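## Task

Remove the cardboard box from the closet and set it down on the desk. The robot must not topple or finish leaning, or the attempt fails, and the box counts only if it stays on the desk without the robot holding it there.

## Robot and tools

Robot: TidyBot++, a single-arm mobile manipulator. The base is 0.54 m long, 0.50 m wide and 0.38 m tall, on four powered casters. On top sits one seven-joint arm with a two-finger gripper. The shoulder is 0.12 m ahead of the base centre, 0.68 m above the floor. Cameras: base_camera and wrist_camera (the latter looks along the hand). A loose object may occasionally get nudged by something else.

Frames: the base frame has its origin on the floor below the base centre, x forward, y left, z up. hand_pose is reported in it and marks the point between the finger pads; its z axis runs out along the fingers, its y axis is the closing direction. The odometry frame is the base frame as it was at scene start; base_odometry counts wheel rotation, so slip looks like motion, and heading (positive = left, -3.142 to 3.142) drifts a few cm and degrees over many moves. base_tilt is in degrees, positive when leaning forward or right, with a fixed bias near 1 degree plus noise.

Tools:
- execute_actions: arguments actions (a list holding exactly one action, or empty to just read state and images) and cameras (list of base_camera, wrist_camera, or all; omitted/null means all, [] means none; a bad name rejects the call). An action may have base, joints, speeds. base holds exactly one relative command, an offset from where the base last reported itself: translate_m (metres, forward +, -2 to 2), strafe_m (metres, left +, -2 to 2) or rotate_rad (radians, counter-clockwise from above +, -6.3 to 6.3). joints is a map of absolute targets by name: joint_1_rad (unbounded, + is clockwise from above, opposite to rotate_rad), joint_2_rad shoulder -2.249 to 2.249, joint_3_rad unbounded, joint_4_rad elbow -2.579 to 2.579, joint_5_rad unbounded, joint_6_rad wrist -2.099 to 2.099, joint_7_rad unbounded, gripper_pos 0 (open) to 1 (closed). Unbounded joints take the short way, so turn more than half a revolution in steps. speeds caps this action's top speed: translate_m and strafe_m 0.05 to 0.5 m/s, rotate_rad 0.1 to 1.57 rad/s (defaults are the maxima). A base move needing over 8.667 s at its cap is refused; any unknown key or out-of-range number refuses the whole call with no motion. All motions in one action begin together. A joint or base left out may still be driving at an older target.
- wait: seconds 0 to 10; commands nothing, returns state and images.
- zoom_image: camera plus region [x0, y0, x1, y1] in pixels (origin top-left, at most 504 x 504) of that camera's latest full image.
- finished_scene: scene number; irreversible, reports success and moves on. The goal must already hold stably.

Arm geometry: upper arm 0.42 m, forearm 0.31 m, hand 0.31 m to the hand point. With joint_1_rad 0, joint_3_rad 3.14, joint_5_rad 0 (near the start), the arm moves in the base's x-z plane and the tilt from vertical (forward +) is joint_2 for the upper arm, joint_2 - joint_4 for the forearm, joint_2 - joint_4 - joint_6 for the hand. Hand reach ahead of the shoulder is the sum of length*sin(tilt); height above it is the sum of length*cos(tilt). joint_7_rad at 1.57 with the hand down puts the fingers opening left/right. Tolerances: joints 1-4 ±0.039, 5-7 ±0.056, gripper ±0.03. Finger gap is roughly 85*(1 - gripper_pos) mm; closed fingertips reach 20 mm beyond the hand point. A downward-pointing hand reaches at most about 0.94 m height, and only near the base. The arm starts folded, hand down, sticking up to 0.08 m ahead of the base.

Reading results: base_status and joint_status tell how the last accepted action ended. done = reached (for the base, wheels turned enough, possibly slipping). off_target = stopped short, maybe still pushing. For the gripper, off_target at 1 means it closed on something; done means empty. contact_stop or time_out = target abandoned, holding in place. A blocked base may show done while well short. "joint command not followed" with a cause means a self-collision check withheld all arm targets (the gripper still acts); those joints may retry later. on_its_own lists uncommanded effects. motor_effort is percent of max with peak in brackets, noisy and biased. ARM HIT flags hard contact with the base or itself; nothing stops the arm hitting the base.

Cautions: friction and load leave the hand a cm or two off; correct by sending last command + (wanted - read), but never command a loaded joint to its read angle (it sinks). Trust images over hand_pose. Carried weight makes the arm sag. Torque faults (joints 1-4 limit 104.5 N m, 5-7 51.3) freeze the arm and gripper 10 s while the base continues; avoid driving the arm into things. Snagging the arm above ~0.8 m while driving can tip the robot; pushing or pulling a raised hand can lift wheels; retract or back off to level it. Holding loads heats motors: MOTOR HOT from 60 °C, OVER-TEMPERATURE FAULT at 75 °C makes the arm sag. The robot keeps its last command while you think. Avoid drops, slips, slams and hard shoves.

Each tool is called after "Emit:" as a command line: name --argument value for each argument, lists and objects as JSON in quotes; but a table of rows of numbers goes row by row, as --pt "numbers of a row", without its own name.

## Session

Emit:
execute_actions --actions '[]'

Scene clock: 0.00 s.
base_odometry: x=+0.000 y=+0.000 heading=+0.000 (m, m, rad; odometry frame)
base_tilt: forward=-0.6 right=+0.1 (deg)
base_status: not commanded
joint_positions: joint_1_rad=-0.046 joint_2_rad=-0.368 joint_3_rad=+3.164 joint_4_rad=-2.536 joint_5_rad=-0.024 joint_6_rad=-0.835 joint_7_rad=+1.569 gripper_pos=+0.000
joint_status: not commanded
motor_effort: joint_1_rad=+0 joint_2_rad=-3 joint_3_rad=+0 joint_4_rad=+18 joint_5_rad=+0 joint_6_rad=+3 joint_7_rad=+1 (%)
hand_pose: x=+0.2707 y=+0.0114 z=+0.5895 quat_wxyz=(-0.014, +0.998, +0.004, +0.069) (m; base frame)
pictures: base_camera, wrist_camera
Images, in order (width x height): base_camera 644x364, wrist_camera 644x476.

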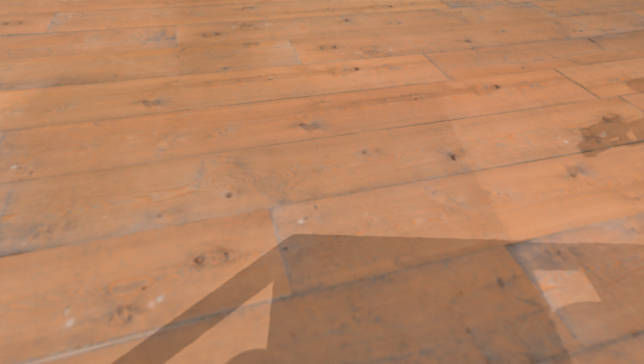

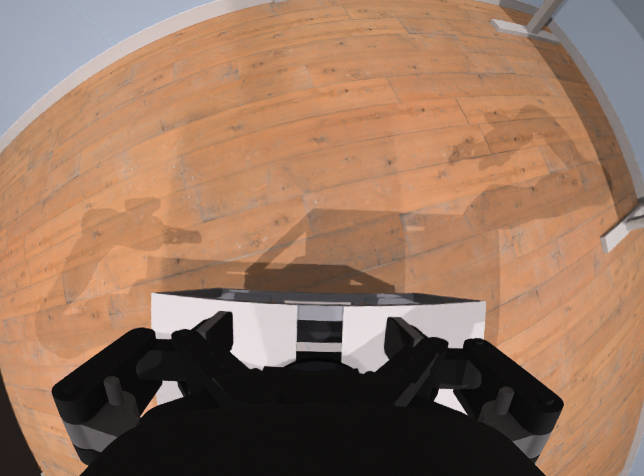

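Emit:
execute_actions --actions '[{"joints":{"joint_6_rad":0.5}}]' --cameras '["wrist_camera"]'

Emit:
execute_actions --actions '[{"base":{"rotate_rad":2.1}}]' --cameras '["wrist_camera"]'

Emit:
execute_actions --actions '[{"base":{"rotate_rad":2.1}}]' --cameras '["wrist_camera"]'

Scene clock: 1.90 s.
base_odometry: x=+0.000 y=+0.000 heading=+0.000 (m, m, rad; odometry frame)
base_tilt: forward=-0.6 right=+0.1 (deg)
base_status: not commanded
joint_positions: joint_1_rad=-0.046 joint_2_rad=-0.368 joint_3_rad=+3.164 joint_4_rad=-2.536 joint_5_rad=-0.024 joint_6_rad=+0.475 joint_7_rad=+1.569 gripper_pos=+0.000
joint_status: all done
motor_effort: joint_1_rad=-1(1) joint_2_rad=-6(6) joint_3_rad=+0(0) joint_4_rad=+19(19) joint_5_rad=+0(0) joint_6_rad=+9(9) joint_7_rad=+1(1) (%)
hand_pose: x=+0.5369 y=+0.0069 z=+0.8596 quat_wxyz=(-0.015, +0.749, -0.006, +0.662) (m; base frame)
pictures: wrist_camera
Images, in order (width x height): wrist_camera 644x476.

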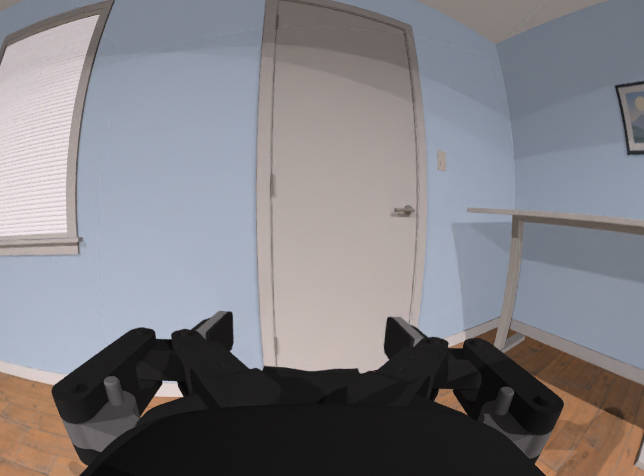

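Scene clock: 4.57 s.
base_odometry: x=+0.000 y=+0.000 heading=+2.100 (m, m, rad; odometry frame)
base_tilt: forward=-0.6 right=+0.1 (deg)
base_status: done
joint_positions: joint_1_rad=-0.046 joint_2_rad=-0.368 joint_3_rad=+3.164 joint_4_rad=-2.536 joint_5_rad=-0.024 joint_6_rad=+0.475 joint_7_rad=+1.569 gripper_pos=+0.000
joint_status: not commanded
motor_effort: joint_1_rad=-1(0) joint_2_rad=-5(6) joint_3_rad=+0(1) joint_4_rad=+19(19) joint_5_rad=+0(1) joint_6_rad=+8(9) joint_7_rad=+0(1) (%)
hand_pose: x=+0.5369 y=+0.0069 z=+0.8596 quat_wxyz=(-0.015, +0.749, -0.006, +0.662) (m; base frame)
pictures: wrist_camera
Images, in order (width x height): wrist_camera 644x476.

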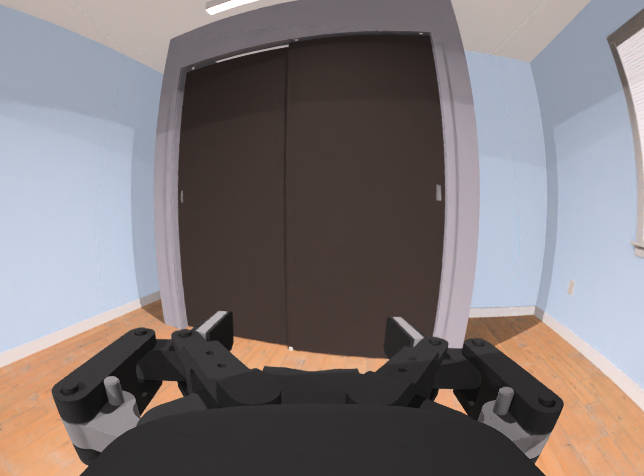

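Scene clock: 7.23 s.
base_odometry: x=+0.000 y=+0.000 heading=-2.084 (m, m, rad; odometry frame)
base_tilt: forward=-0.6 right=+0.1 (deg)
base_status: done
joint_positions: joint_1_rad=-0.046 joint_2_rad=-0.368 joint_3_rad=+3.165 joint_4_rad=-2.536 joint_5_rad=-0.024 joint_6_rad=+0.475 joint_7_rad=+1.569 gripper_pos=+0.000
joint_status: not commanded
motor_effort: joint_1_rad=-1(2) joint_2_rad=-5(6) joint_3_rad=+0(2) joint_4_rad=+19(19) joint_5_rad=+0(1) joint_6_rad=+9(9) joint_7_rad=+0(1) (%)
hand_pose: x=+0.5369 y=+0.0069 z=+0.8596 quat_wxyz=(-0.015, +0.749, -0.006, +0.662) (m; base frame)
pictures: wrist_camera
Images, in order (width x height): wrist_camera 644x476.

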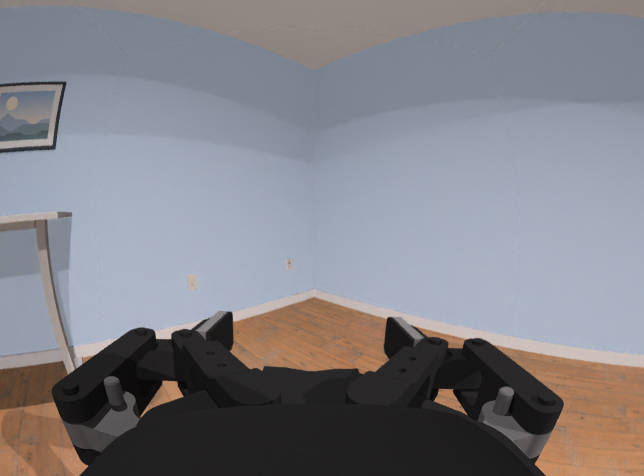

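Emit:
execute_actions --actions '[{"base":{"rotate_rad":-2.4}}]'

Scene clock: 10.47 s.
base_odometry: x=+0.000 y=+0.000 heading=+1.800 (m, m, rad; odometry frame)
base_tilt: forward=-0.6 right=+0.1 (deg)
base_status: done
joint_positions: joint_1_rad=-0.046 joint_2_rad=-0.368 joint_3_rad=+3.164 joint_4_rad=-2.536 joint_5_rad=-0.024 joint_6_rad=+0.475 joint_7_rad=+1.569 gripper_pos=+0.000
joint_status: not commanded
motor_effort: joint_1_rad=+0(2) joint_2_rad=-5(7) joint_3_rad=+0(2) joint_4_rad=+19(19) joint_5_rad=+0(1) joint_6_rad=+9(8) joint_7_rad=+0(1) (%)
hand_pose: x=+0.5369 y=+0.0072 z=+0.8596 quat_wxyz=(-0.015, +0.749, -0.005, +0.662) (m; base frame)
pictures: base_camera, wrist_camera
Images, in order (width x height): base_camera 644x364, wrist_camera 644x476.

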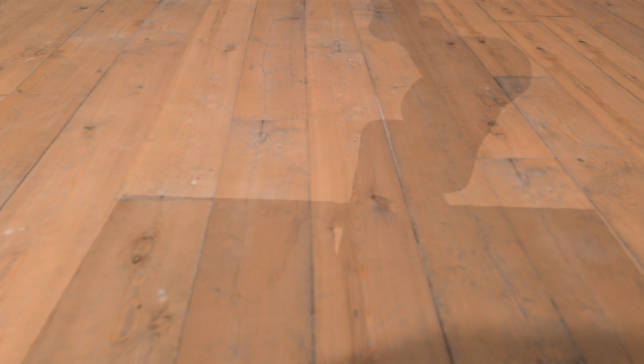

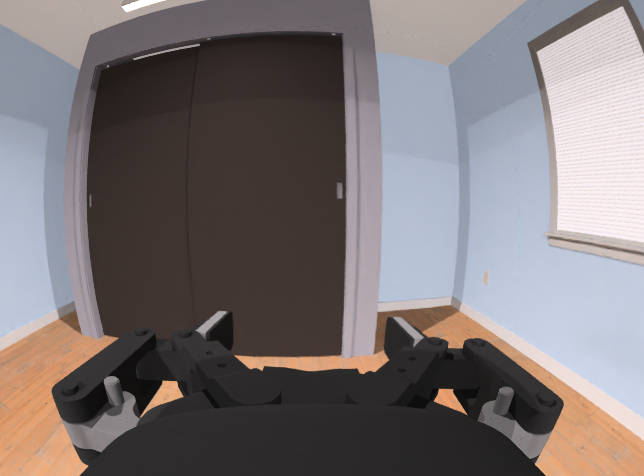

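Emit:
execute_actions --actions '[{"base":{"rotate_rad":0.04}}]' --cameras '[]'

Emit:
execute_actions --actions '[{"base":{"translate_m":0.8}}]'

Scene clock: 11.33 s.
base_odometry: x=+0.000 y=+0.000 heading=+1.839 (m, m, rad; odometry frame)
base_tilt: forward=-0.6 right=+0.0 (deg)
base_status: done
joint_positions: joint_1_rad=-0.046 joint_2_rad=-0.368 joint_3_rad=+3.163 joint_4_rad=-2.536 joint_5_rad=-0.024 joint_6_rad=+0.475 joint_7_rad=+1.569 gripper_pos=+0.000
joint_status: not commanded
motor_effort: joint_1_rad=-1(0) joint_2_rad=-5(5) joint_3_rad=+0(2) joint_4_rad=+19(19) joint_5_rad=+0(0) joint_6_rad=+8(8) joint_7_rad=+1(1) (%)
hand_pose: x=+0.5369 y=+0.0075 z=+0.8596 quat_wxyz=(-0.015, +0.749, -0.005, +0.662) (m; base frame)
pictures: none
No camera images: the call's "cameras" was empty. Leave "cameras" out to get every camera's image.

Scene clock: 14.30 s.
base_odometry: x=-0.211 y=+0.772 heading=+1.839 (m, m, rad; odometry frame)
base_tilt: forward=-0.6 right=+0.1 (deg)
base_status: done
joint_positions: joint_1_rad=-0.046 joint_2_rad=-0.368 joint_3_rad=+3.163 joint_4_rad=-2.536 joint_5_rad=-0.024 joint_6_rad=+0.475 joint_7_rad=+1.569 gripper_pos=+0.000
joint_status: not commanded
motor_effort: joint_1_rad=-1(1) joint_2_rad=-6(8) joint_3_rad=+0(1) joint_4_rad=+19(19) joint_5_rad=+0(0) joint_6_rad=+8(8) joint_7_rad=+1(1) (%)
hand_pose: x=+0.5368 y=+0.0075 z=+0.8597 quat_wxyz=(-0.015, +0.749, -0.005, +0.662) (m; base frame)
pictures: base_camera, wrist_camera
Images, in order (width x height): base_camera 644x364, wrist_camera 644x476.

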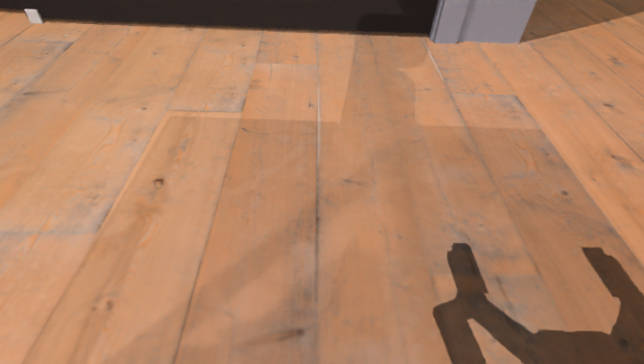

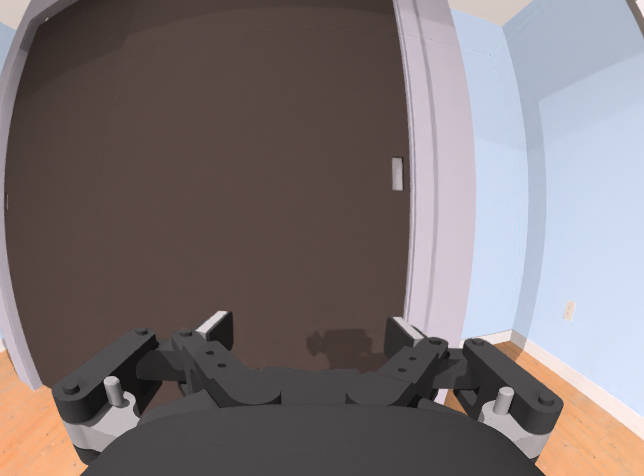

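Emit:
zoom_image --camera "wrist_camera" --region '[340, 120, 460, 220]'

Region (340, 120, 460, 220) of wrist_camera's 644x476 image, scaled by 4.200.

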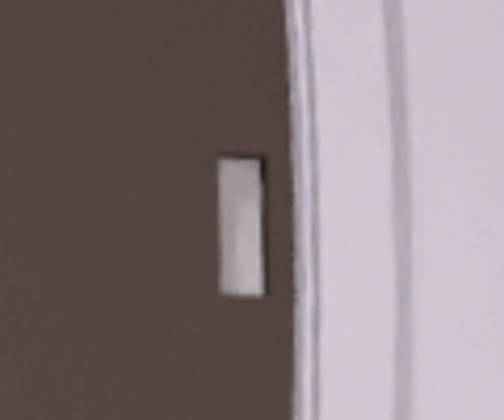

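Emit:
execute_actions --actions '[{"base":{"strafe_m":-0.25},"joints":{"joint_1_rad":0,"joint_2_rad":0,"joint_3_rad":3.14,"joint_4_rad":-1.765,"joint_5_rad":0,"joint_6_rad":0.195,"gripper_pos":1}}]'

Scene clock: 17.17 s.
base_odometry: x=+0.030 y=+0.838 heading=+1.839 (m, m, rad; odometry frame)
base_tilt: forward=-0.6 right=+0.1 (deg)
base_status: done
joint_positions: joint_1_rad=-0.014 joint_2_rad=-0.013 joint_3_rad=+3.152 joint_4_rad=-1.782 joint_5_rad=-0.024 joint_6_rad=+0.243 joint_7_rad=+1.569 gripper_pos=+0.999
joint_status: all done
motor_effort: joint_1_rad=-1(2) joint_2_rad=-21(22) joint_3_rad=+0(2) joint_4_rad=+22(21) joint_5_rad=+0(0) joint_6_rad=+8(8) joint_7_rad=+0(1) (%)
hand_pose: x=+0.7330 y=+0.0021 z=+1.0543 quat_wxyz=(-0.009, +0.691, -0.009, +0.723) (m; base frame)
pictures: base_camera, wrist_camera
Images, in order (width x height): base_camera 644x364, wrist_camera 644x476.

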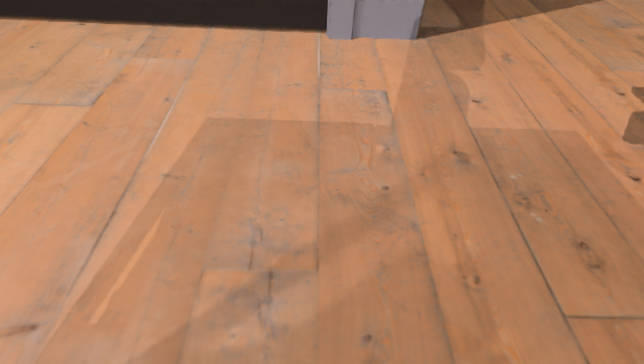

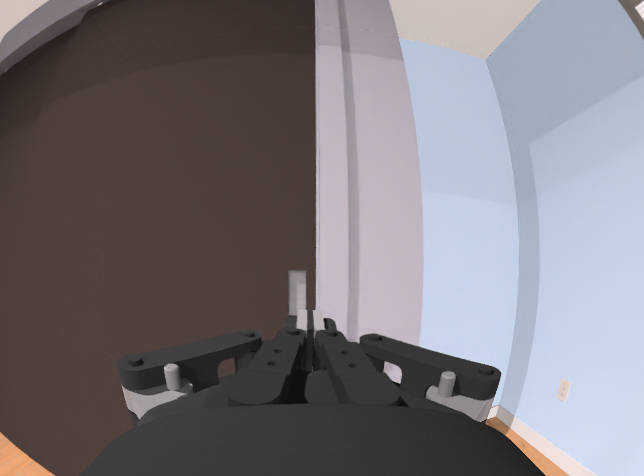

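Emit:
execute_actions --actions '[{"base":{"translate_m":0.2},"joints":{"joint_4_rad":-1.93,"joint_6_rad":0.35}}]'

Scene clock: 19.30 s.
base_odometry: x=-0.023 y=+1.031 heading=+1.839 (m, m, rad; odometry frame)
base_tilt: forward=-0.6 right=+0.1 (deg)
base_status: done
joint_positions: joint_1_rad=-0.014 joint_2_rad=+0.002 joint_3_rad=+3.151 joint_4_rad=-1.919 joint_5_rad=-0.024 joint_6_rad=+0.304 joint_7_rad=+1.569 gripper_pos=+0.999
joint_status: all done
motor_effort: joint_1_rad=-1(0) joint_2_rad=-21(24) joint_3_rad=+0(1) joint_4_rad=+21(22) joint_5_rad=+0(0) joint_6_rad=+8(9) joint_7_rad=+1(1) (%)
hand_pose: x=+0.7261 y=+0.0018 z=+0.9807 quat_wxyz=(-0.007, +0.723, -0.010, +0.691) (m; base frame)
pictures: base_camera, wrist_camera
Images, in order (width x height): base_camera 644x364, wrist_camera 644x476.

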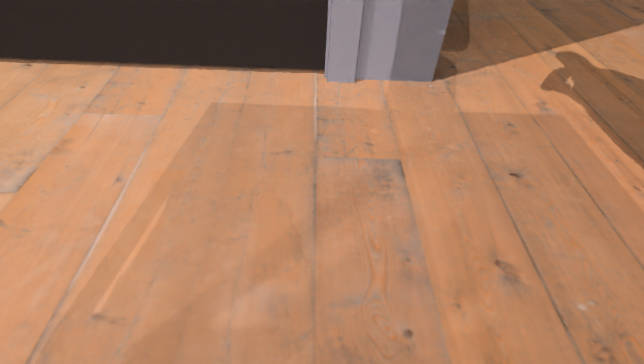

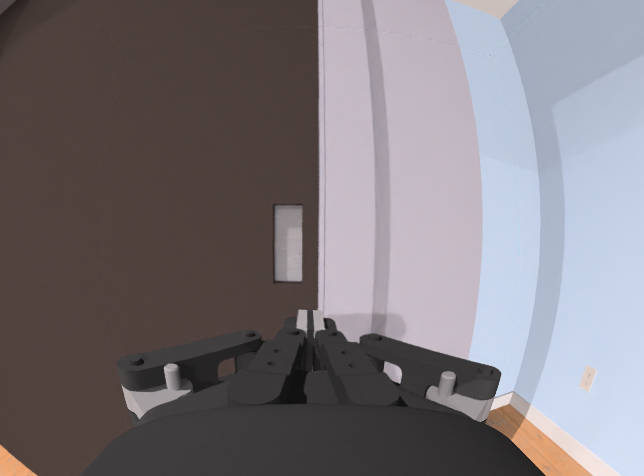

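Emit:
execute_actions --actions '[{"base":{"strafe_m":0.027},"joints":{"joint_4_rad":-1.828}}]' --cameras '[]'

Emit:
execute_actions --actions '[{"base":{"translate_m":0.06}}]' --cameras '["wrist_camera"]'

Scene clock: 20.77 s.
base_odometry: x=-0.049 y=+1.024 heading=+1.838 (m, m, rad; odometry frame)
base_tilt: forward=-0.6 right=+0.1 (deg)
base_status: done
joint_positions: joint_1_rad=-0.009 joint_2_rad=+0.001 joint_3_rad=+3.142 joint_4_rad=-1.837 joint_5_rad=-0.024 joint_6_rad=+0.307 joint_7_rad=+1.569 gripper_pos=+0.999
joint_status: all done
motor_effort: joint_1_rad=-1(3) joint_2_rad=-21(24) joint_3_rad=+0(2) joint_4_rad=+21(21) joint_5_rad=+0(0) joint_6_rad=+8(9) joint_7_rad=+0(1) (%)
hand_pose: x=+0.7338 y=+0.0041 z=+1.0316 quat_wxyz=(-0.009, +0.693, -0.008, +0.721) (m; base frame)
pictures: none
No camera images: the call's "cameras" was empty. Leave "cameras" out to get every camera's image.

Scene clock: 21.83 s.
base_odometry: x=-0.065 y=+1.082 heading=+1.839 (m, m, rad; odometry frame)
base_tilt: forward=-0.6 right=+0.1 (deg)
base_status: done
joint_positions: joint_1_rad=-0.009 joint_2_rad=+0.005 joint_3_rad=+3.142 joint_4_rad=-1.837 joint_5_rad=-0.024 joint_6_rad=+0.307 joint_7_rad=+1.569 gripper_pos=+0.999
joint_status: not commanded
motor_effort: joint_1_rad=-1(0) joint_2_rad=-22(25) joint_3_rad=+0(1) joint_4_rad=+21(22) joint_5_rad=+0(0) joint_6_rad=+9(9) joint_7_rad=+0(1) (%)
hand_pose: x=+0.7352 y=+0.0041 z=+1.0294 quat_wxyz=(-0.009, +0.694, -0.008, +0.720) (m; base frame)
pictures: wrist_camera
Images, in order (width x height): wrist_camera 644x476.

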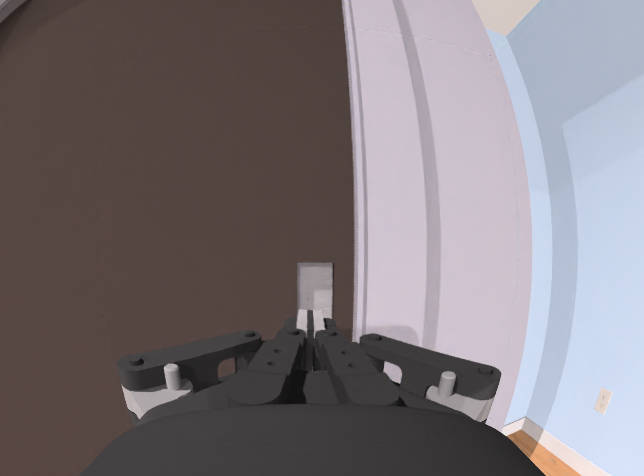

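Emit:
execute_actions --actions '[{"base":{"strafe_m":-0.005}}]' --cameras '[]'

Emit:
execute_actions --actions '[{"base":{"translate_m":0.04},"speeds":{"translate_m":0.05}}]' --cameras '["wrist_camera"]'

Scene clock: 22.67 s.
base_odometry: x=-0.060 y=+1.083 heading=+1.839 (m, m, rad; odometry frame)
base_tilt: forward=-0.6 right=+0.1 (deg)
base_status: done
joint_positions: joint_1_rad=-0.008 joint_2_rad=+0.005 joint_3_rad=+3.142 joint_4_rad=-1.837 joint_5_rad=-0.024 joint_6_rad=+0.307 joint_7_rad=+1.569 gripper_pos=+0.999
joint_status: not commanded
motor_effort: joint_1_rad=-1(5) joint_2_rad=-21(22) joint_3_rad=-1(4) joint_4_rad=+21(22) joint_5_rad=+0(0) joint_6_rad=+9(9) joint_7_rad=+1(0) (%)
hand_pose: x=+0.7352 y=+0.0038 z=+1.0294 quat_wxyz=(-0.009, +0.694, -0.008, +0.720) (m; base frame)
pictures: none
No camera images: the call's "cameras" was empty. Leave "cameras" out to get every camera's image.

Scene clock: 23.97 s.
base_odometry: x=-0.071 y=+1.122 heading=+1.839 (m, m, rad; odometry frame)
base_tilt: forward=-0.6 right=+0.1 (deg)
base_status: done
joint_positions: joint_1_rad=-0.008 joint_2_rad=+0.004 joint_3_rad=+3.142 joint_4_rad=-1.837 joint_5_rad=-0.024 joint_6_rad=+0.307 joint_7_rad=+1.569 gripper_pos=+0.999
joint_status: not commanded
motor_effort: joint_1_rad=-1(1) joint_2_rad=-22(25) joint_3_rad=+0(2) joint_4_rad=+21(22) joint_5_rad=+0(0) joint_6_rad=+9(9) joint_7_rad=+1(0) (%)
hand_pose: x=+0.7346 y=+0.0038 z=+1.0304 quat_wxyz=(-0.009, +0.694, -0.008, +0.720) (m; base frame)
pictures: wrist_camera
Images, in order (width x height): wrist_camera 644x476.

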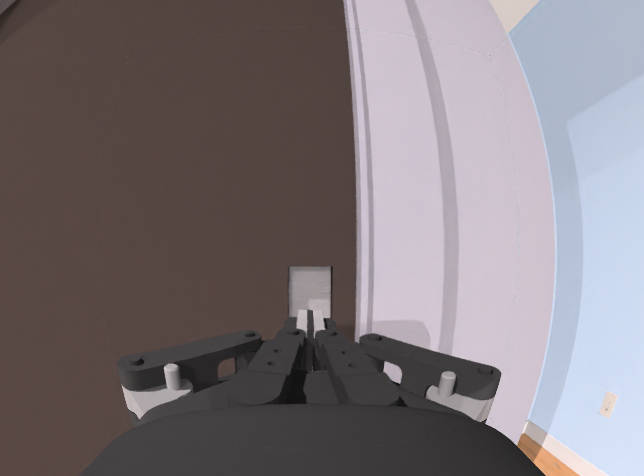

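Emit:
execute_actions --actions '[{"base":{"translate_m":0.04},"speeds":{"translate_m":0.05}}]' --cameras '["wrist_camera"]'

Scene clock: 25.40 s.
base_odometry: x=-0.081 y=+1.161 heading=+1.838 (m, m, rad; odometry frame)
base_tilt: forward=-0.6 right=+0.1 (deg)
base_status: done
joint_positions: joint_1_rad=-0.008 joint_2_rad=+0.003 joint_3_rad=+3.142 joint_4_rad=-1.837 joint_5_rad=-0.024 joint_6_rad=+0.307 joint_7_rad=+1.569 gripper_pos=+0.999
joint_status: not commanded
motor_effort: joint_1_rad=-1(2) joint_2_rad=-22(25) joint_3_rad=+0(2) joint_4_rad=+21(22) joint_5_rad=+0(0) joint_6_rad=+9(9) joint_7_rad=+0(0) (%)
hand_pose: x=+0.7342 y=+0.0038 z=+1.0311 quat_wxyz=(-0.009, +0.693, -0.008, +0.721) (m; base frame)
pictures: wrist_camera
Images, in order (width x height): wrist_camera 644x476.

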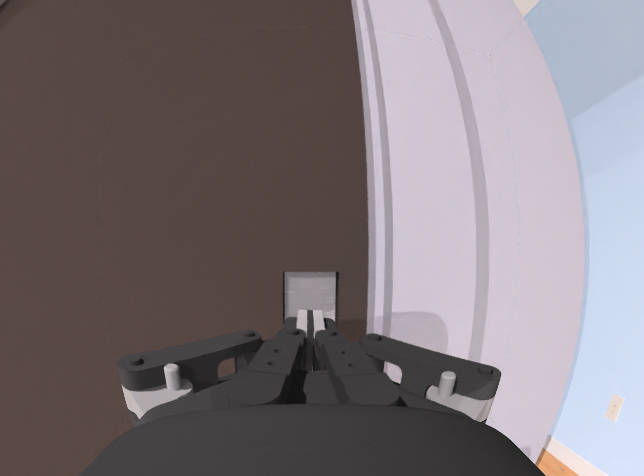

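Emit:
execute_actions --actions '[{"base":{"translate_m":0.025},"speeds":{"translate_m":0.05}}]' --cameras '["wrist_camera"]'

Scene clock: 26.60 s.
base_odometry: x=-0.088 y=+1.185 heading=+1.838 (m, m, rad; odometry frame)
base_tilt: forward=-0.6 right=+0.1 (deg)
base_status: done
joint_positions: joint_1_rad=-0.008 joint_2_rad=-0.018 joint_3_rad=+3.142 joint_4_rad=-1.852 joint_5_rad=-0.024 joint_6_rad=+0.307 joint_7_rad=+1.569 gripper_pos=+0.999
joint_status: not commanded
motor_effort: joint_1_rad=-1(2) joint_2_rad=-17(23) joint_3_rad=+0(2) joint_4_rad=+25(30) joint_5_rad=+0(0) joint_6_rad=+11(13) joint_7_rad=+1(1) (%)
hand_pose: x=+0.7258 y=+0.0037 z=+1.0345 quat_wxyz=(-0.009, +0.691, -0.008, +0.722) (m; base frame)
pictures: wrist_camera
Images, in order (width x height): wrist_camera 644x476.

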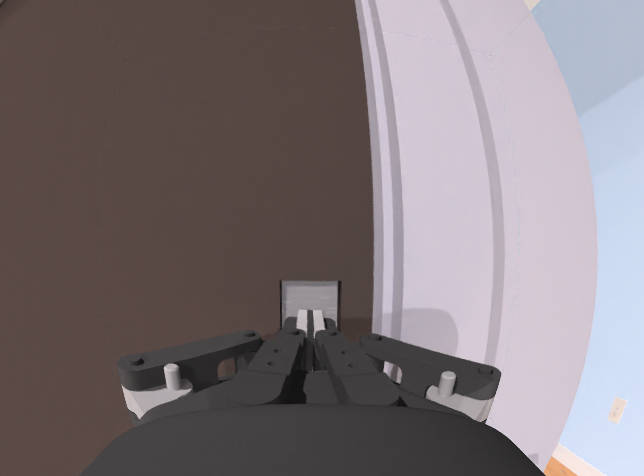

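Contact. Strafe left.

Emit:
execute_actions --actions '[{"base":{"strafe_m":0.15},"speeds":{"strafe_m":0.07}}]'

Scene clock: 30.13 s.
base_odometry: x=-0.232 y=+1.145 heading=+1.838 (m, m, rad; odometry frame)
base_tilt: forward=-0.6 right=+0.0 (deg)
base_status: done
joint_positions: joint_1_rad=+0.042 joint_2_rad=-0.017 joint_3_rad=+3.178 joint_4_rad=-1.850 joint_5_rad=-0.024 joint_6_rad=+0.307 joint_7_rad=+1.569 gripper_pos=+0.999
joint_status: not commanded
motor_effort: joint_1_rad=-8(12) joint_2_rad=-15(21) joint_3_rad=-7(12) joint_4_rad=+30(29) joint_5_rad=+1(3) joint_6_rad=+13(13) joint_7_rad=+0(0) (%)
hand_pose: x=+0.7248 y=-0.0486 z=+1.0353 quat_wxyz=(+0.022, +0.690, -0.038, +0.723) (m; base frame)
pictures: base_camera, wrist_camera
Images, in order (width x height): base_camera 644x364, wrist_camera 644x476.

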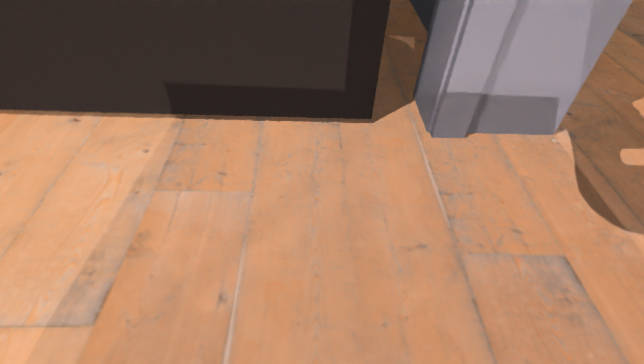

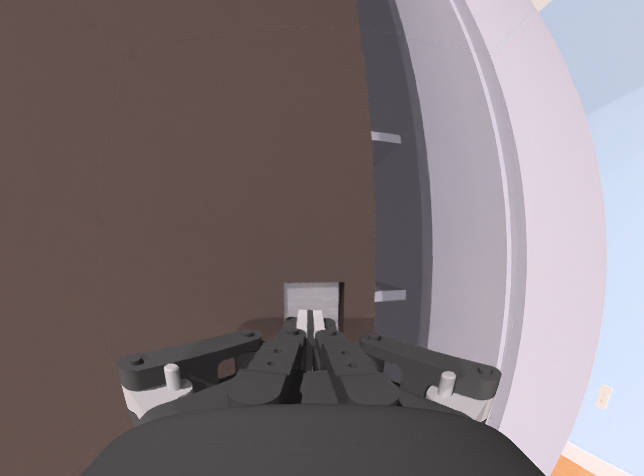

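Emit:
execute_actions --actions '[{"base":{"strafe_m":0.6},"speeds":{"strafe_m":0.15}}]'

Scene clock: 35.07 s.
base_odometry: x=-0.811 y=+0.987 heading=+1.838 (m, m, rad; odometry frame)
base_tilt: forward=-0.7 right=+0.1 (deg)
base_status: done
joint_positions: joint_1_rad=+0.058 joint_2_rad=-0.047 joint_3_rad=+3.191 joint_4_rad=-1.878 joint_5_rad=-0.024 joint_6_rad=+0.307 joint_7_rad=+1.569 gripper_pos=+0.999
joint_status: not commanded
motor_effort: joint_1_rad=-9(17) joint_2_rad=-8(22) joint_3_rad=-8(16) joint_4_rad=+35(34) joint_5_rad=+2(4) joint_6_rad=+15(15) joint_7_rad=+0(0) (%)
hand_pose: x=+0.7111 y=-0.0656 z=+1.0354 quat_wxyz=(+0.032, +0.689, -0.049, +0.723) (m; base frame)
pictures: base_camera, wrist_camera
Images, in order (width x height): base_camera 644x364, wrist_camera 644x476.

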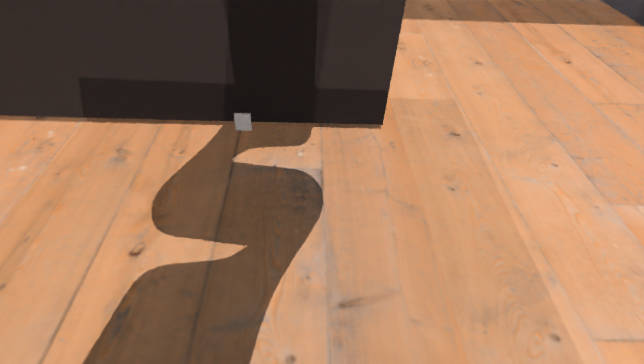

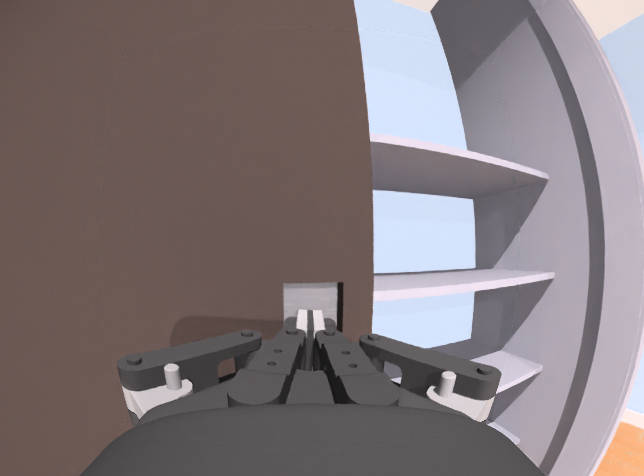

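Emit:
execute_actions --actions '[{"base":{"strafe_m":0.16},"speeds":{"strafe_m":0.1}}]' --cameras '[]'

Emit:
execute_actions --actions '[{"base":{"strafe_m":-0.06},"speeds":{"strafe_m":0.1}}]' --cameras '[]'

Emit:
execute_actions --actions '[{"base":{"translate_m":-0.2}}]' --cameras '[]'

Emit:
execute_actions --actions '[{"base":{"strafe_m":-0.5},"joints":{"joint_6_rad":-0.1,"gripper_pos":0}}]'

Scene clock: 37.73 s.
base_odometry: x=-0.966 y=+0.945 heading=+1.837 (m, m, rad; odometry frame)
base_tilt: forward=-0.7 right=+0.1 (deg)
base_status: done
joint_positions: joint_1_rad=+0.075 joint_2_rad=-0.049 joint_3_rad=+3.209 joint_4_rad=-1.880 joint_5_rad=-0.024 joint_6_rad=+0.307 joint_7_rad=+1.569 gripper_pos=+0.999
joint_status: not commanded
motor_effort: joint_1_rad=-14(19) joint_2_rad=-8(16) joint_3_rad=-14(18) joint_4_rad=+34(35) joint_5_rad=+3(4) joint_6_rad=+15(15) joint_7_rad=+0(0) (%)
hand_pose: x=+0.7076 y=-0.0862 z=+1.0357 quat_wxyz=(+0.044, +0.688, -0.061, +0.722) (m; base frame)
pictures: none
No camera images: the call's "cameras" was empty. Leave "cameras" out to get every camera's image.

Scene clock: 38.90 s.
base_odometry: x=-0.908 y=+0.961 heading=+1.838 (m, m, rad; odometry frame)
base_tilt: forward=-0.7 right=+0.1 (deg)
base_status: done
joint_positions: joint_1_rad=+0.028 joint_2_rad=-0.061 joint_3_rad=+3.160 joint_4_rad=-1.892 joint_5_rad=-0.024 joint_6_rad=+0.307 joint_7_rad=+1.569 gripper_pos=+0.999
joint_status: not commanded
motor_effort: joint_1_rad=-5(14) joint_2_rad=-5(8) joint_3_rad=-3(14) joint_4_rad=+37(37) joint_5_rad=+1(3) joint_6_rad=+16(17) joint_7_rad=+0(0) (%)
hand_pose: x=+0.7078 y=-0.0288 z=+1.0356 quat_wxyz=(+0.010, +0.690, -0.028, +0.724) (m; base frame)
pictures: none
No camera images: the call's "cameras" was empty. Leave "cameras" out to get every camera's image.

Scene clock: 40.57 s.
base_odometry: x=-0.855 y=+0.768 heading=+1.838 (m, m, rad; odometry frame)
base_tilt: forward=-0.6 right=+0.1 (deg)
base_status: done
joint_positions: joint_1_rad=+0.013 joint_2_rad=-0.004 joint_3_rad=+3.150 joint_4_rad=-1.829 joint_5_rad=-0.024 joint_6_rad=+0.308 joint_7_rad=+1.569 gripper_pos=+0.999
joint_status: not commanded
motor_effort: joint_1_rad=-1(4) joint_2_rad=-21(26) joint_3_rad=+0(3) joint_4_rad=+21(37) joint_5_rad=+0(1) joint_6_rad=+9(16) joint_7_rad=+1(0) (%)
hand_pose: x=+0.7324 y=-0.0143 z=+1.0399 quat_wxyz=(+0.001, +0.688, -0.019, +0.726) (m; base frame)
pictures: none
No camera images: the call's "cameras" was empty. Leave "cameras" out to get every camera's image.

Scene clock: 42.97 s.
base_odometry: x=-0.372 y=+0.899 heading=+1.837 (m, m, rad; odometry frame)
base_tilt: forward=-0.6 right=+0.1 (deg)
base_status: done
joint_positions: joint_1_rad=+0.009 joint_2_rad=-0.001 joint_3_rad=+3.147 joint_4_rad=-1.830 joint_5_rad=-0.024 joint_6_rad=-0.075 joint_7_rad=+1.569 gripper_pos=+0.000
joint_status: all done
motor_effort: joint_1_rad=-1(3) joint_2_rad=-21(23) joint_3_rad=+0(3) joint_4_rad=+21(24) joint_5_rad=+0(0) joint_6_rad=+8(11) joint_7_rad=+1(1) (%)
hand_pose: x=+0.7167 y=-0.0062 z=+0.9201 quat_wxyz=(-0.004, +0.815, -0.015, +0.580) (m; base frame)
pictures: base_camera, wrist_camera
Images, in order (width x height): base_camera 644x364, wrist_camera 644x476.

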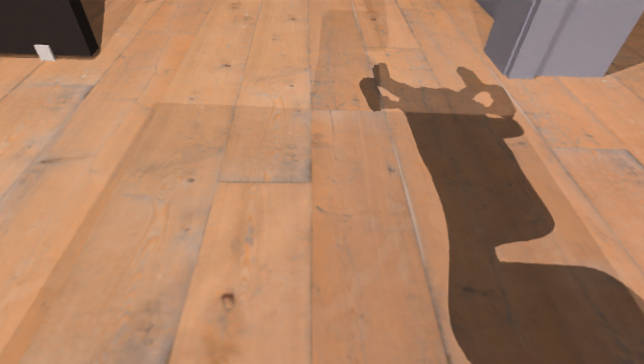

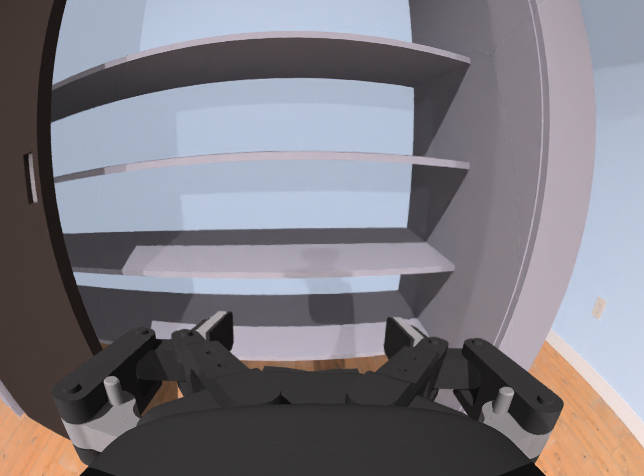

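Emit:
execute_actions --actions '[{"base":{"translate_m":0.4},"joints":{"joint_1_rad":-0.7}}]'

Scene clock: 45.43 s.
base_odometry: x=-0.477 y=+1.286 heading=+1.837 (m, m, rad; odometry frame)
base_tilt: forward=-0.6 right=+0.0 (deg)
base_status: done
joint_positions: joint_1_rad=-0.686 joint_2_rad=+0.005 joint_3_rad=+3.146 joint_4_rad=-1.830 joint_5_rad=-0.024 joint_6_rad=-0.075 joint_7_rad=+1.569 gripper_pos=+0.000
joint_status: all done
motor_effort: joint_1_rad=-1(2) joint_2_rad=-21(25) joint_3_rad=+0(1) joint_4_rad=+21(22) joint_5_rad=+0(0) joint_6_rad=+8(8) joint_7_rad=+1(0) (%)
hand_pose: x=+0.5828 y=+0.3792 z=+0.9166 quat_wxyz=(-0.201, +0.773, +0.264, +0.541) (m; base frame)
pictures: base_camera, wrist_camera
Images, in order (width x height): base_camera 644x364, wrist_camera 644x476.

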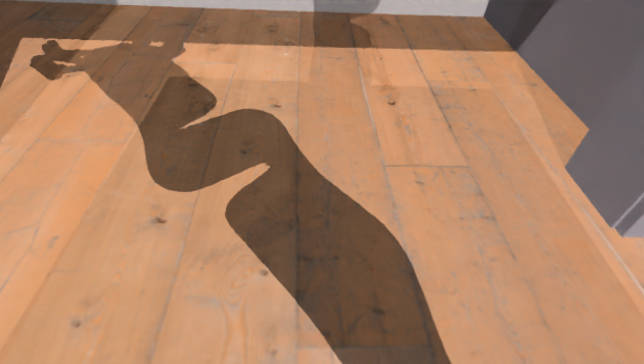

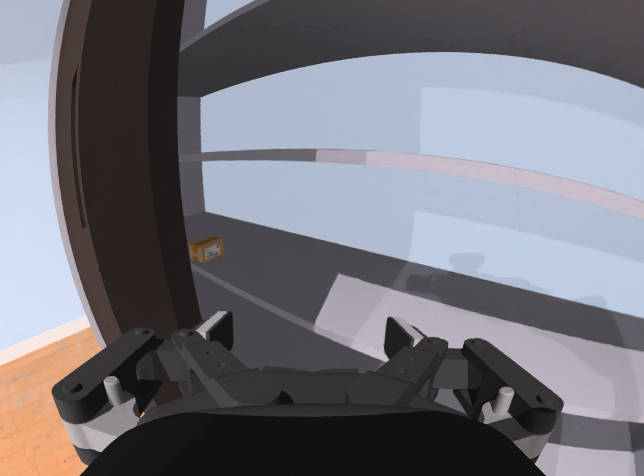

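Emit:
execute_actions --actions '[{"base":{"translate_m":-0.3},"joints":{"gripper_pos":1}}]' --cameras '[]'

Emit:
execute_actions --actions '[{"base":{"strafe_m":0.465},"joints":{"joint_1_rad":0.014,"joint_6_rad":0.32}}]' --cameras '["wrist_camera"]'

Scene clock: 48.23 s.
base_odometry: x=-0.398 y=+0.996 heading=+1.837 (m, m, rad; odometry frame)
base_tilt: forward=-0.6 right=+0.0 (deg)
base_status: done
joint_positions: joint_1_rad=-0.694 joint_2_rad=-0.002 joint_3_rad=+3.141 joint_4_rad=-1.830 joint_5_rad=-0.024 joint_6_rad=-0.075 joint_7_rad=+1.569 gripper_pos=+0.999
joint_status: all done
motor_effort: joint_1_rad=-1(3) joint_2_rad=-21(24) joint_3_rad=+0(3) joint_4_rad=+21(22) joint_5_rad=+0(0) joint_6_rad=+8(9) joint_7_rad=+1(1) (%)
hand_pose: x=+0.5769 y=+0.3836 z=+0.9209 quat_wxyz=(-0.205, +0.769, +0.268, +0.543) (m; base frame)
pictures: none
No camera images: the call's "cameras" was empty. Leave "cameras" out to get every camera's image.

Scene clock: 50.63 s.
base_odometry: x=-0.847 y=+0.873 heading=+1.837 (m, m, rad; odometry frame)
base_tilt: forward=-0.6 right=+0.0 (deg)
base_status: done
joint_positions: joint_1_rad=+0.001 joint_2_rad=-0.002 joint_3_rad=+3.141 joint_4_rad=-1.830 joint_5_rad=-0.024 joint_6_rad=+0.274 joint_7_rad=+1.569 gripper_pos=+0.999
joint_status: all done
motor_effort: joint_1_rad=-1(2) joint_2_rad=-22(22) joint_3_rad=+0(2) joint_4_rad=+21(22) joint_5_rad=+0(0) joint_6_rad=+8(7) joint_7_rad=+0(1) (%)
hand_pose: x=+0.7333 y=-0.0010 z=+1.0277 quat_wxyz=(-0.006, +0.701, -0.011, +0.713) (m; base frame)
pictures: wrist_camera
Images, in order (width x height): wrist_camera 644x476.

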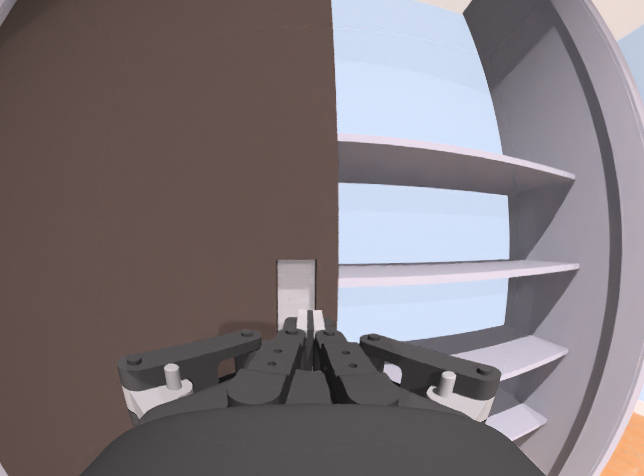

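Emit:
execute_actions --actions '[{"base":{"strafe_m":0.012}}]' --cameras '[]'

Emit:
execute_actions --actions '[{"base":{"translate_m":0.088},"speeds":{"translate_m":0.06}}]' --cameras '["wrist_camera"]'

Scene clock: 51.53 s.
base_odometry: x=-0.859 y=+0.870 heading=+1.837 (m, m, rad; odometry frame)
base_tilt: forward=-0.6 right=+0.0 (deg)
base_status: done
joint_positions: joint_1_rad=+0.005 joint_2_rad=-0.002 joint_3_rad=+3.138 joint_4_rad=-1.830 joint_5_rad=-0.024 joint_6_rad=+0.275 joint_7_rad=+1.569 gripper_pos=+0.999
joint_status: not commanded
motor_effort: joint_1_rad=-1(2) joint_2_rad=-22(23) joint_3_rad=+0(2) joint_4_rad=+22(22) joint_5_rad=+0(0) joint_6_rad=+9(9) joint_7_rad=+1(0) (%)
hand_pose: x=+0.7333 y=-0.0017 z=+1.0279 quat_wxyz=(-0.006, +0.701, -0.012, +0.713) (m; base frame)
pictures: none
No camera images: the call's "cameras" was empty. Leave "cameras" out to get every camera's image.

Scene clock: 53.57 s.
base_odometry: x=-0.882 y=+0.955 heading=+1.837 (m, m, rad; odometry frame)
base_tilt: forward=-0.6 right=+0.1 (deg)
base_status: done
joint_positions: joint_1_rad=+0.005 joint_2_rad=-0.040 joint_3_rad=+3.138 joint_4_rad=-1.862 joint_5_rad=-0.024 joint_6_rad=+0.275 joint_7_rad=+1.569 gripper_pos=+0.999
joint_status: not commanded
motor_effort: joint_1_rad=-1(1) joint_2_rad=-13(22) joint_3_rad=+0(1) joint_4_rad=+27(33) joint_5_rad=+0(0) joint_6_rad=+12(14) joint_7_rad=+0(0) (%)
hand_pose: x=+0.7177 y=-0.0017 z=+1.0316 quat_wxyz=(-0.006, +0.698, -0.012, +0.716) (m; base frame)
pictures: wrist_camera
Images, in order (width x height): wrist_camera 644x476.

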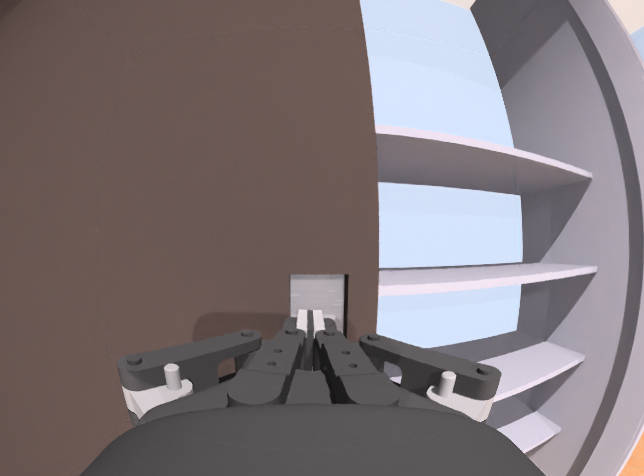

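Emit:
execute_actions --actions '[{"base":{"strafe_m":-0.26},"speeds":{"strafe_m":0.08}}]'

Scene clock: 57.67 s.
base_odometry: x=-0.631 y=+1.023 heading=+1.838 (m, m, rad; odometry frame)
base_tilt: forward=-0.6 right=+0.1 (deg)
base_status: done
joint_positions: joint_1_rad=-0.017 joint_2_rad=-0.018 joint_3_rad=+3.113 joint_4_rad=-1.840 joint_5_rad=-0.013 joint_6_rad=+0.278 joint_7_rad=+1.569 gripper_pos=+0.999
joint_status: not commanded
motor_effort: joint_1_rad=+2(10) joint_2_rad=-20(21) joint_3_rad=+3(12) joint_4_rad=+21(30) joint_5_rad=-1(3) joint_6_rad=+8(13) joint_7_rad=+0(0) (%)
hand_pose: x=+0.7262 y=+0.0275 z=+1.0326 quat_wxyz=(-0.020, +0.698, +0.009, +0.716) (m; base frame)
pictures: base_camera, wrist_camera
Images, in order (width x height): base_camera 644x364, wrist_camera 644x476.

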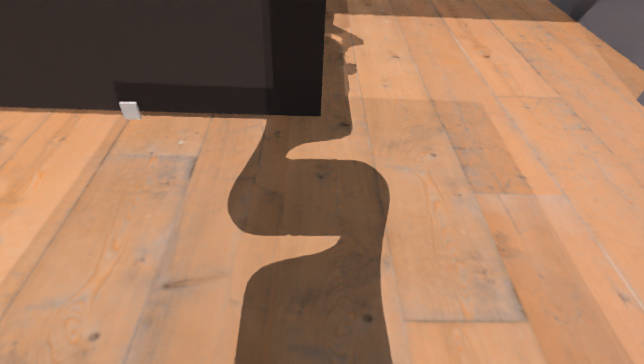

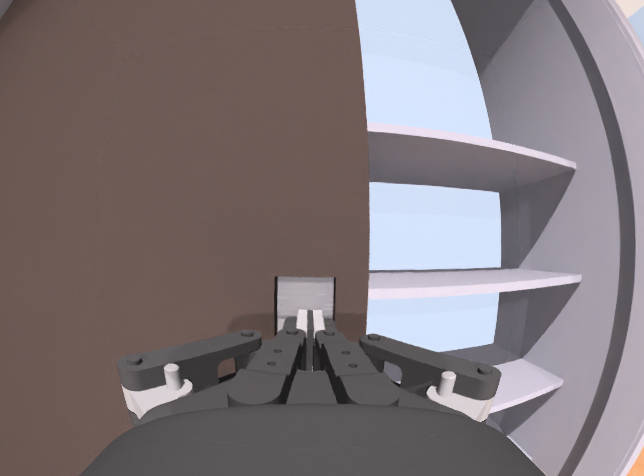

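Emit:
execute_actions --actions '[{"base":{"translate_m":-0.15}}]' --cameras '[]'

Emit:
execute_actions --actions '[{"base":{"rotate_rad":0.02}}]' --cameras '[]'

Emit:
execute_actions --actions '[{"base":{"strafe_m":1.13}}]'

Scene clock: 59.43 s.
base_odometry: x=-0.591 y=+0.879 heading=+1.838 (m, m, rad; odometry frame)
base_tilt: forward=-0.6 right=+0.1 (deg)
base_status: done
joint_positions: joint_1_rad=+0.000 joint_2_rad=-0.008 joint_3_rad=+3.130 joint_4_rad=-1.840 joint_5_rad=-0.013 joint_6_rad=+0.279 joint_7_rad=+1.569 gripper_pos=+0.999
joint_status: not commanded
motor_effort: joint_1_rad=-1(2) joint_2_rad=-22(24) joint_3_rad=+0(3) joint_4_rad=+21(22) joint_5_rad=+0(1) joint_6_rad=+9(9) joint_7_rad=+1(0) (%)
hand_pose: x=+0.7304 y=+0.0069 z=+1.0267 quat_wxyz=(-0.008, +0.701, -0.002, +0.713) (m; base frame)
pictures: none
No camera images: the call's "cameras" was empty. Leave "cameras" out to get every camera's image.

Scene clock: 60.00 s.
base_odometry: x=-0.591 y=+0.879 heading=+1.857 (m, m, rad; odometry frame)
base_tilt: forward=-0.6 right=+0.0 (deg)
base_status: done
joint_positions: joint_1_rad=+0.004 joint_2_rad=-0.008 joint_3_rad=+3.134 joint_4_rad=-1.840 joint_5_rad=-0.013 joint_6_rad=+0.279 joint_7_rad=+1.569 gripper_pos=+0.999
joint_status: not commanded
motor_effort: joint_1_rad=+0(3) joint_2_rad=-21(22) joint_3_rad=+0(3) joint_4_rad=+21(22) joint_5_rad=+0(0) joint_6_rad=+8(9) joint_7_rad=+1(1) (%)
hand_pose: x=+0.7305 y=+0.0028 z=+1.0267 quat_wxyz=(-0.005, +0.701, -0.005, +0.713) (m; base frame)
pictures: none
No camera images: the call's "cameras" was empty. Leave "cameras" out to get every camera's image.

Scene clock: 63.63 s.
base_odometry: x=-1.675 y=+0.559 heading=+1.857 (m, m, rad; odometry frame)
base_tilt: forward=-0.6 right=+0.1 (deg)
base_status: done
joint_positions: joint_1_rad=+0.006 joint_2_rad=-0.008 joint_3_rad=+3.136 joint_4_rad=-1.840 joint_5_rad=-0.013 joint_6_rad=+0.279 joint_7_rad=+1.569 gripper_pos=+0.999
joint_status: not commanded
motor_effort: joint_1_rad=-1(4) joint_2_rad=-21(22) joint_3_rad=+0(3) joint_4_rad=+22(22) joint_5_rad=+0(0) joint_6_rad=+9(9) joint_7_rad=+1(1) (%)
hand_pose: x=+0.7305 y=-0.0004 z=+1.0267 quat_wxyz=(-0.003, +0.701, -0.007, +0.713) (m; base frame)
pictures: base_camera, wrist_camera
Images, in order (width x height): base_camera 644x364, wrist_camera 644x476.

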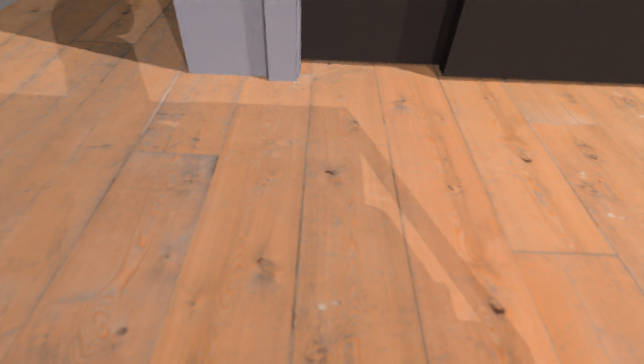

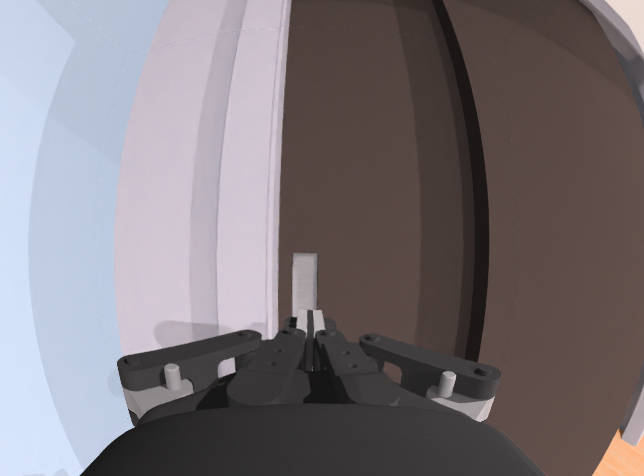

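Emit:
execute_actions --actions '[{"base":{"translate_m":0.11}}]' --cameras '["wrist_camera"]'

Scene clock: 65.30 s.
base_odometry: x=-1.707 y=+0.664 heading=+1.858 (m, m, rad; odometry frame)
base_tilt: forward=-0.6 right=+0.0 (deg)
base_status: done
joint_positions: joint_1_rad=+0.006 joint_2_rad=+0.004 joint_3_rad=+3.136 joint_4_rad=-1.840 joint_5_rad=-0.013 joint_6_rad=+0.279 joint_7_rad=+1.569 gripper_pos=+0.999
joint_status: not commanded
motor_effort: joint_1_rad=-1(1) joint_2_rad=-22(25) joint_3_rad=+0(1) joint_4_rad=+21(22) joint_5_rad=+0(0) joint_6_rad=+8(9) joint_7_rad=+1(1) (%)
hand_pose: x=+0.7345 y=-0.0004 z=+1.0200 quat_wxyz=(-0.003, +0.705, -0.007, +0.709) (m; base frame)
pictures: wrist_camera
Images, in order (width x height): wrist_camera 644x476.

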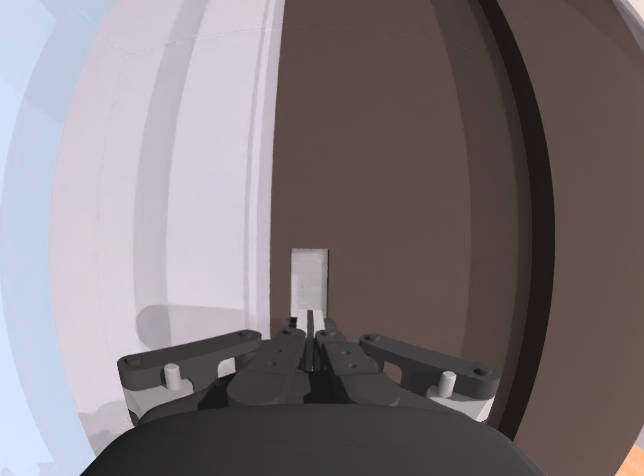

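Emit:
execute_actions --actions '[{"base":{"strafe_m":-0.005},"joints":{"joint_7_rad":-0.03}}]' --cameras '[]'

Emit:
execute_actions --actions '[{"base":{"translate_m":0.07},"speeds":{"translate_m":0.06}}]' --cameras '["wrist_camera"]'

Scene clock: 67.37 s.
base_odometry: x=-1.702 y=+0.666 heading=+1.858 (m, m, rad; odometry frame)
base_tilt: forward=-0.6 right=+0.1 (deg)
base_status: done
joint_positions: joint_1_rad=+0.007 joint_2_rad=+0.004 joint_3_rad=+3.137 joint_4_rad=-1.840 joint_5_rad=-0.013 joint_6_rad=+0.279 joint_7_rad=-0.017 gripper_pos=+0.999
joint_status: all done
motor_effort: joint_1_rad=-1(5) joint_2_rad=-22(22) joint_3_rad=+0(4) joint_4_rad=+22(21) joint_5_rad=+0(1) joint_6_rad=+8(9) joint_7_rad=+1(1) (%)
hand_pose: x=+0.7345 y=-0.0013 z=+1.0200 quat_wxyz=(-0.507, +0.490, -0.507, +0.496) (m; base frame)
pictures: none
No camera images: the call's "cameras" was empty. Leave "cameras" out to get every camera's image.

Scene clock: 69.03 s.
base_odometry: x=-1.721 y=+0.733 heading=+1.858 (m, m, rad; odometry frame)
base_tilt: forward=-0.6 right=+0.1 (deg)
base_status: done
joint_positions: joint_1_rad=+0.007 joint_2_rad=+0.002 joint_3_rad=+3.137 joint_4_rad=-1.840 joint_5_rad=-0.013 joint_6_rad=+0.279 joint_7_rad=-0.017 gripper_pos=+0.999
joint_status: not commanded
motor_effort: joint_1_rad=-1(1) joint_2_rad=-22(25) joint_3_rad=+0(2) joint_4_rad=+21(22) joint_5_rad=+0(0) joint_6_rad=+8(9) joint_7_rad=+1(1) (%)
hand_pose: x=+0.7341 y=-0.0013 z=+1.0207 quat_wxyz=(-0.508, +0.489, -0.507, +0.496) (m; base frame)
pictures: wrist_camera
Images, in order (width x height): wrist_camera 644x476.

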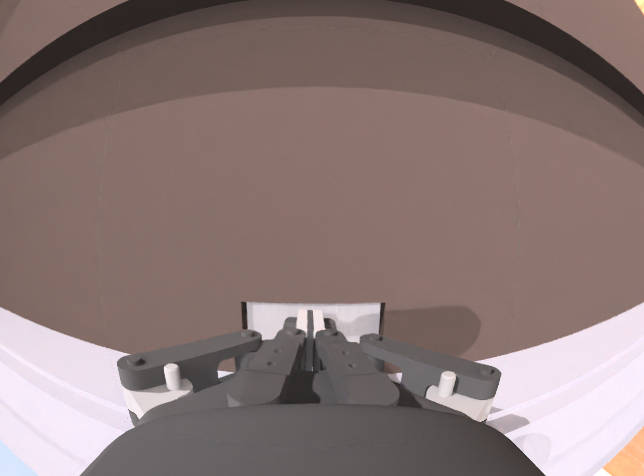

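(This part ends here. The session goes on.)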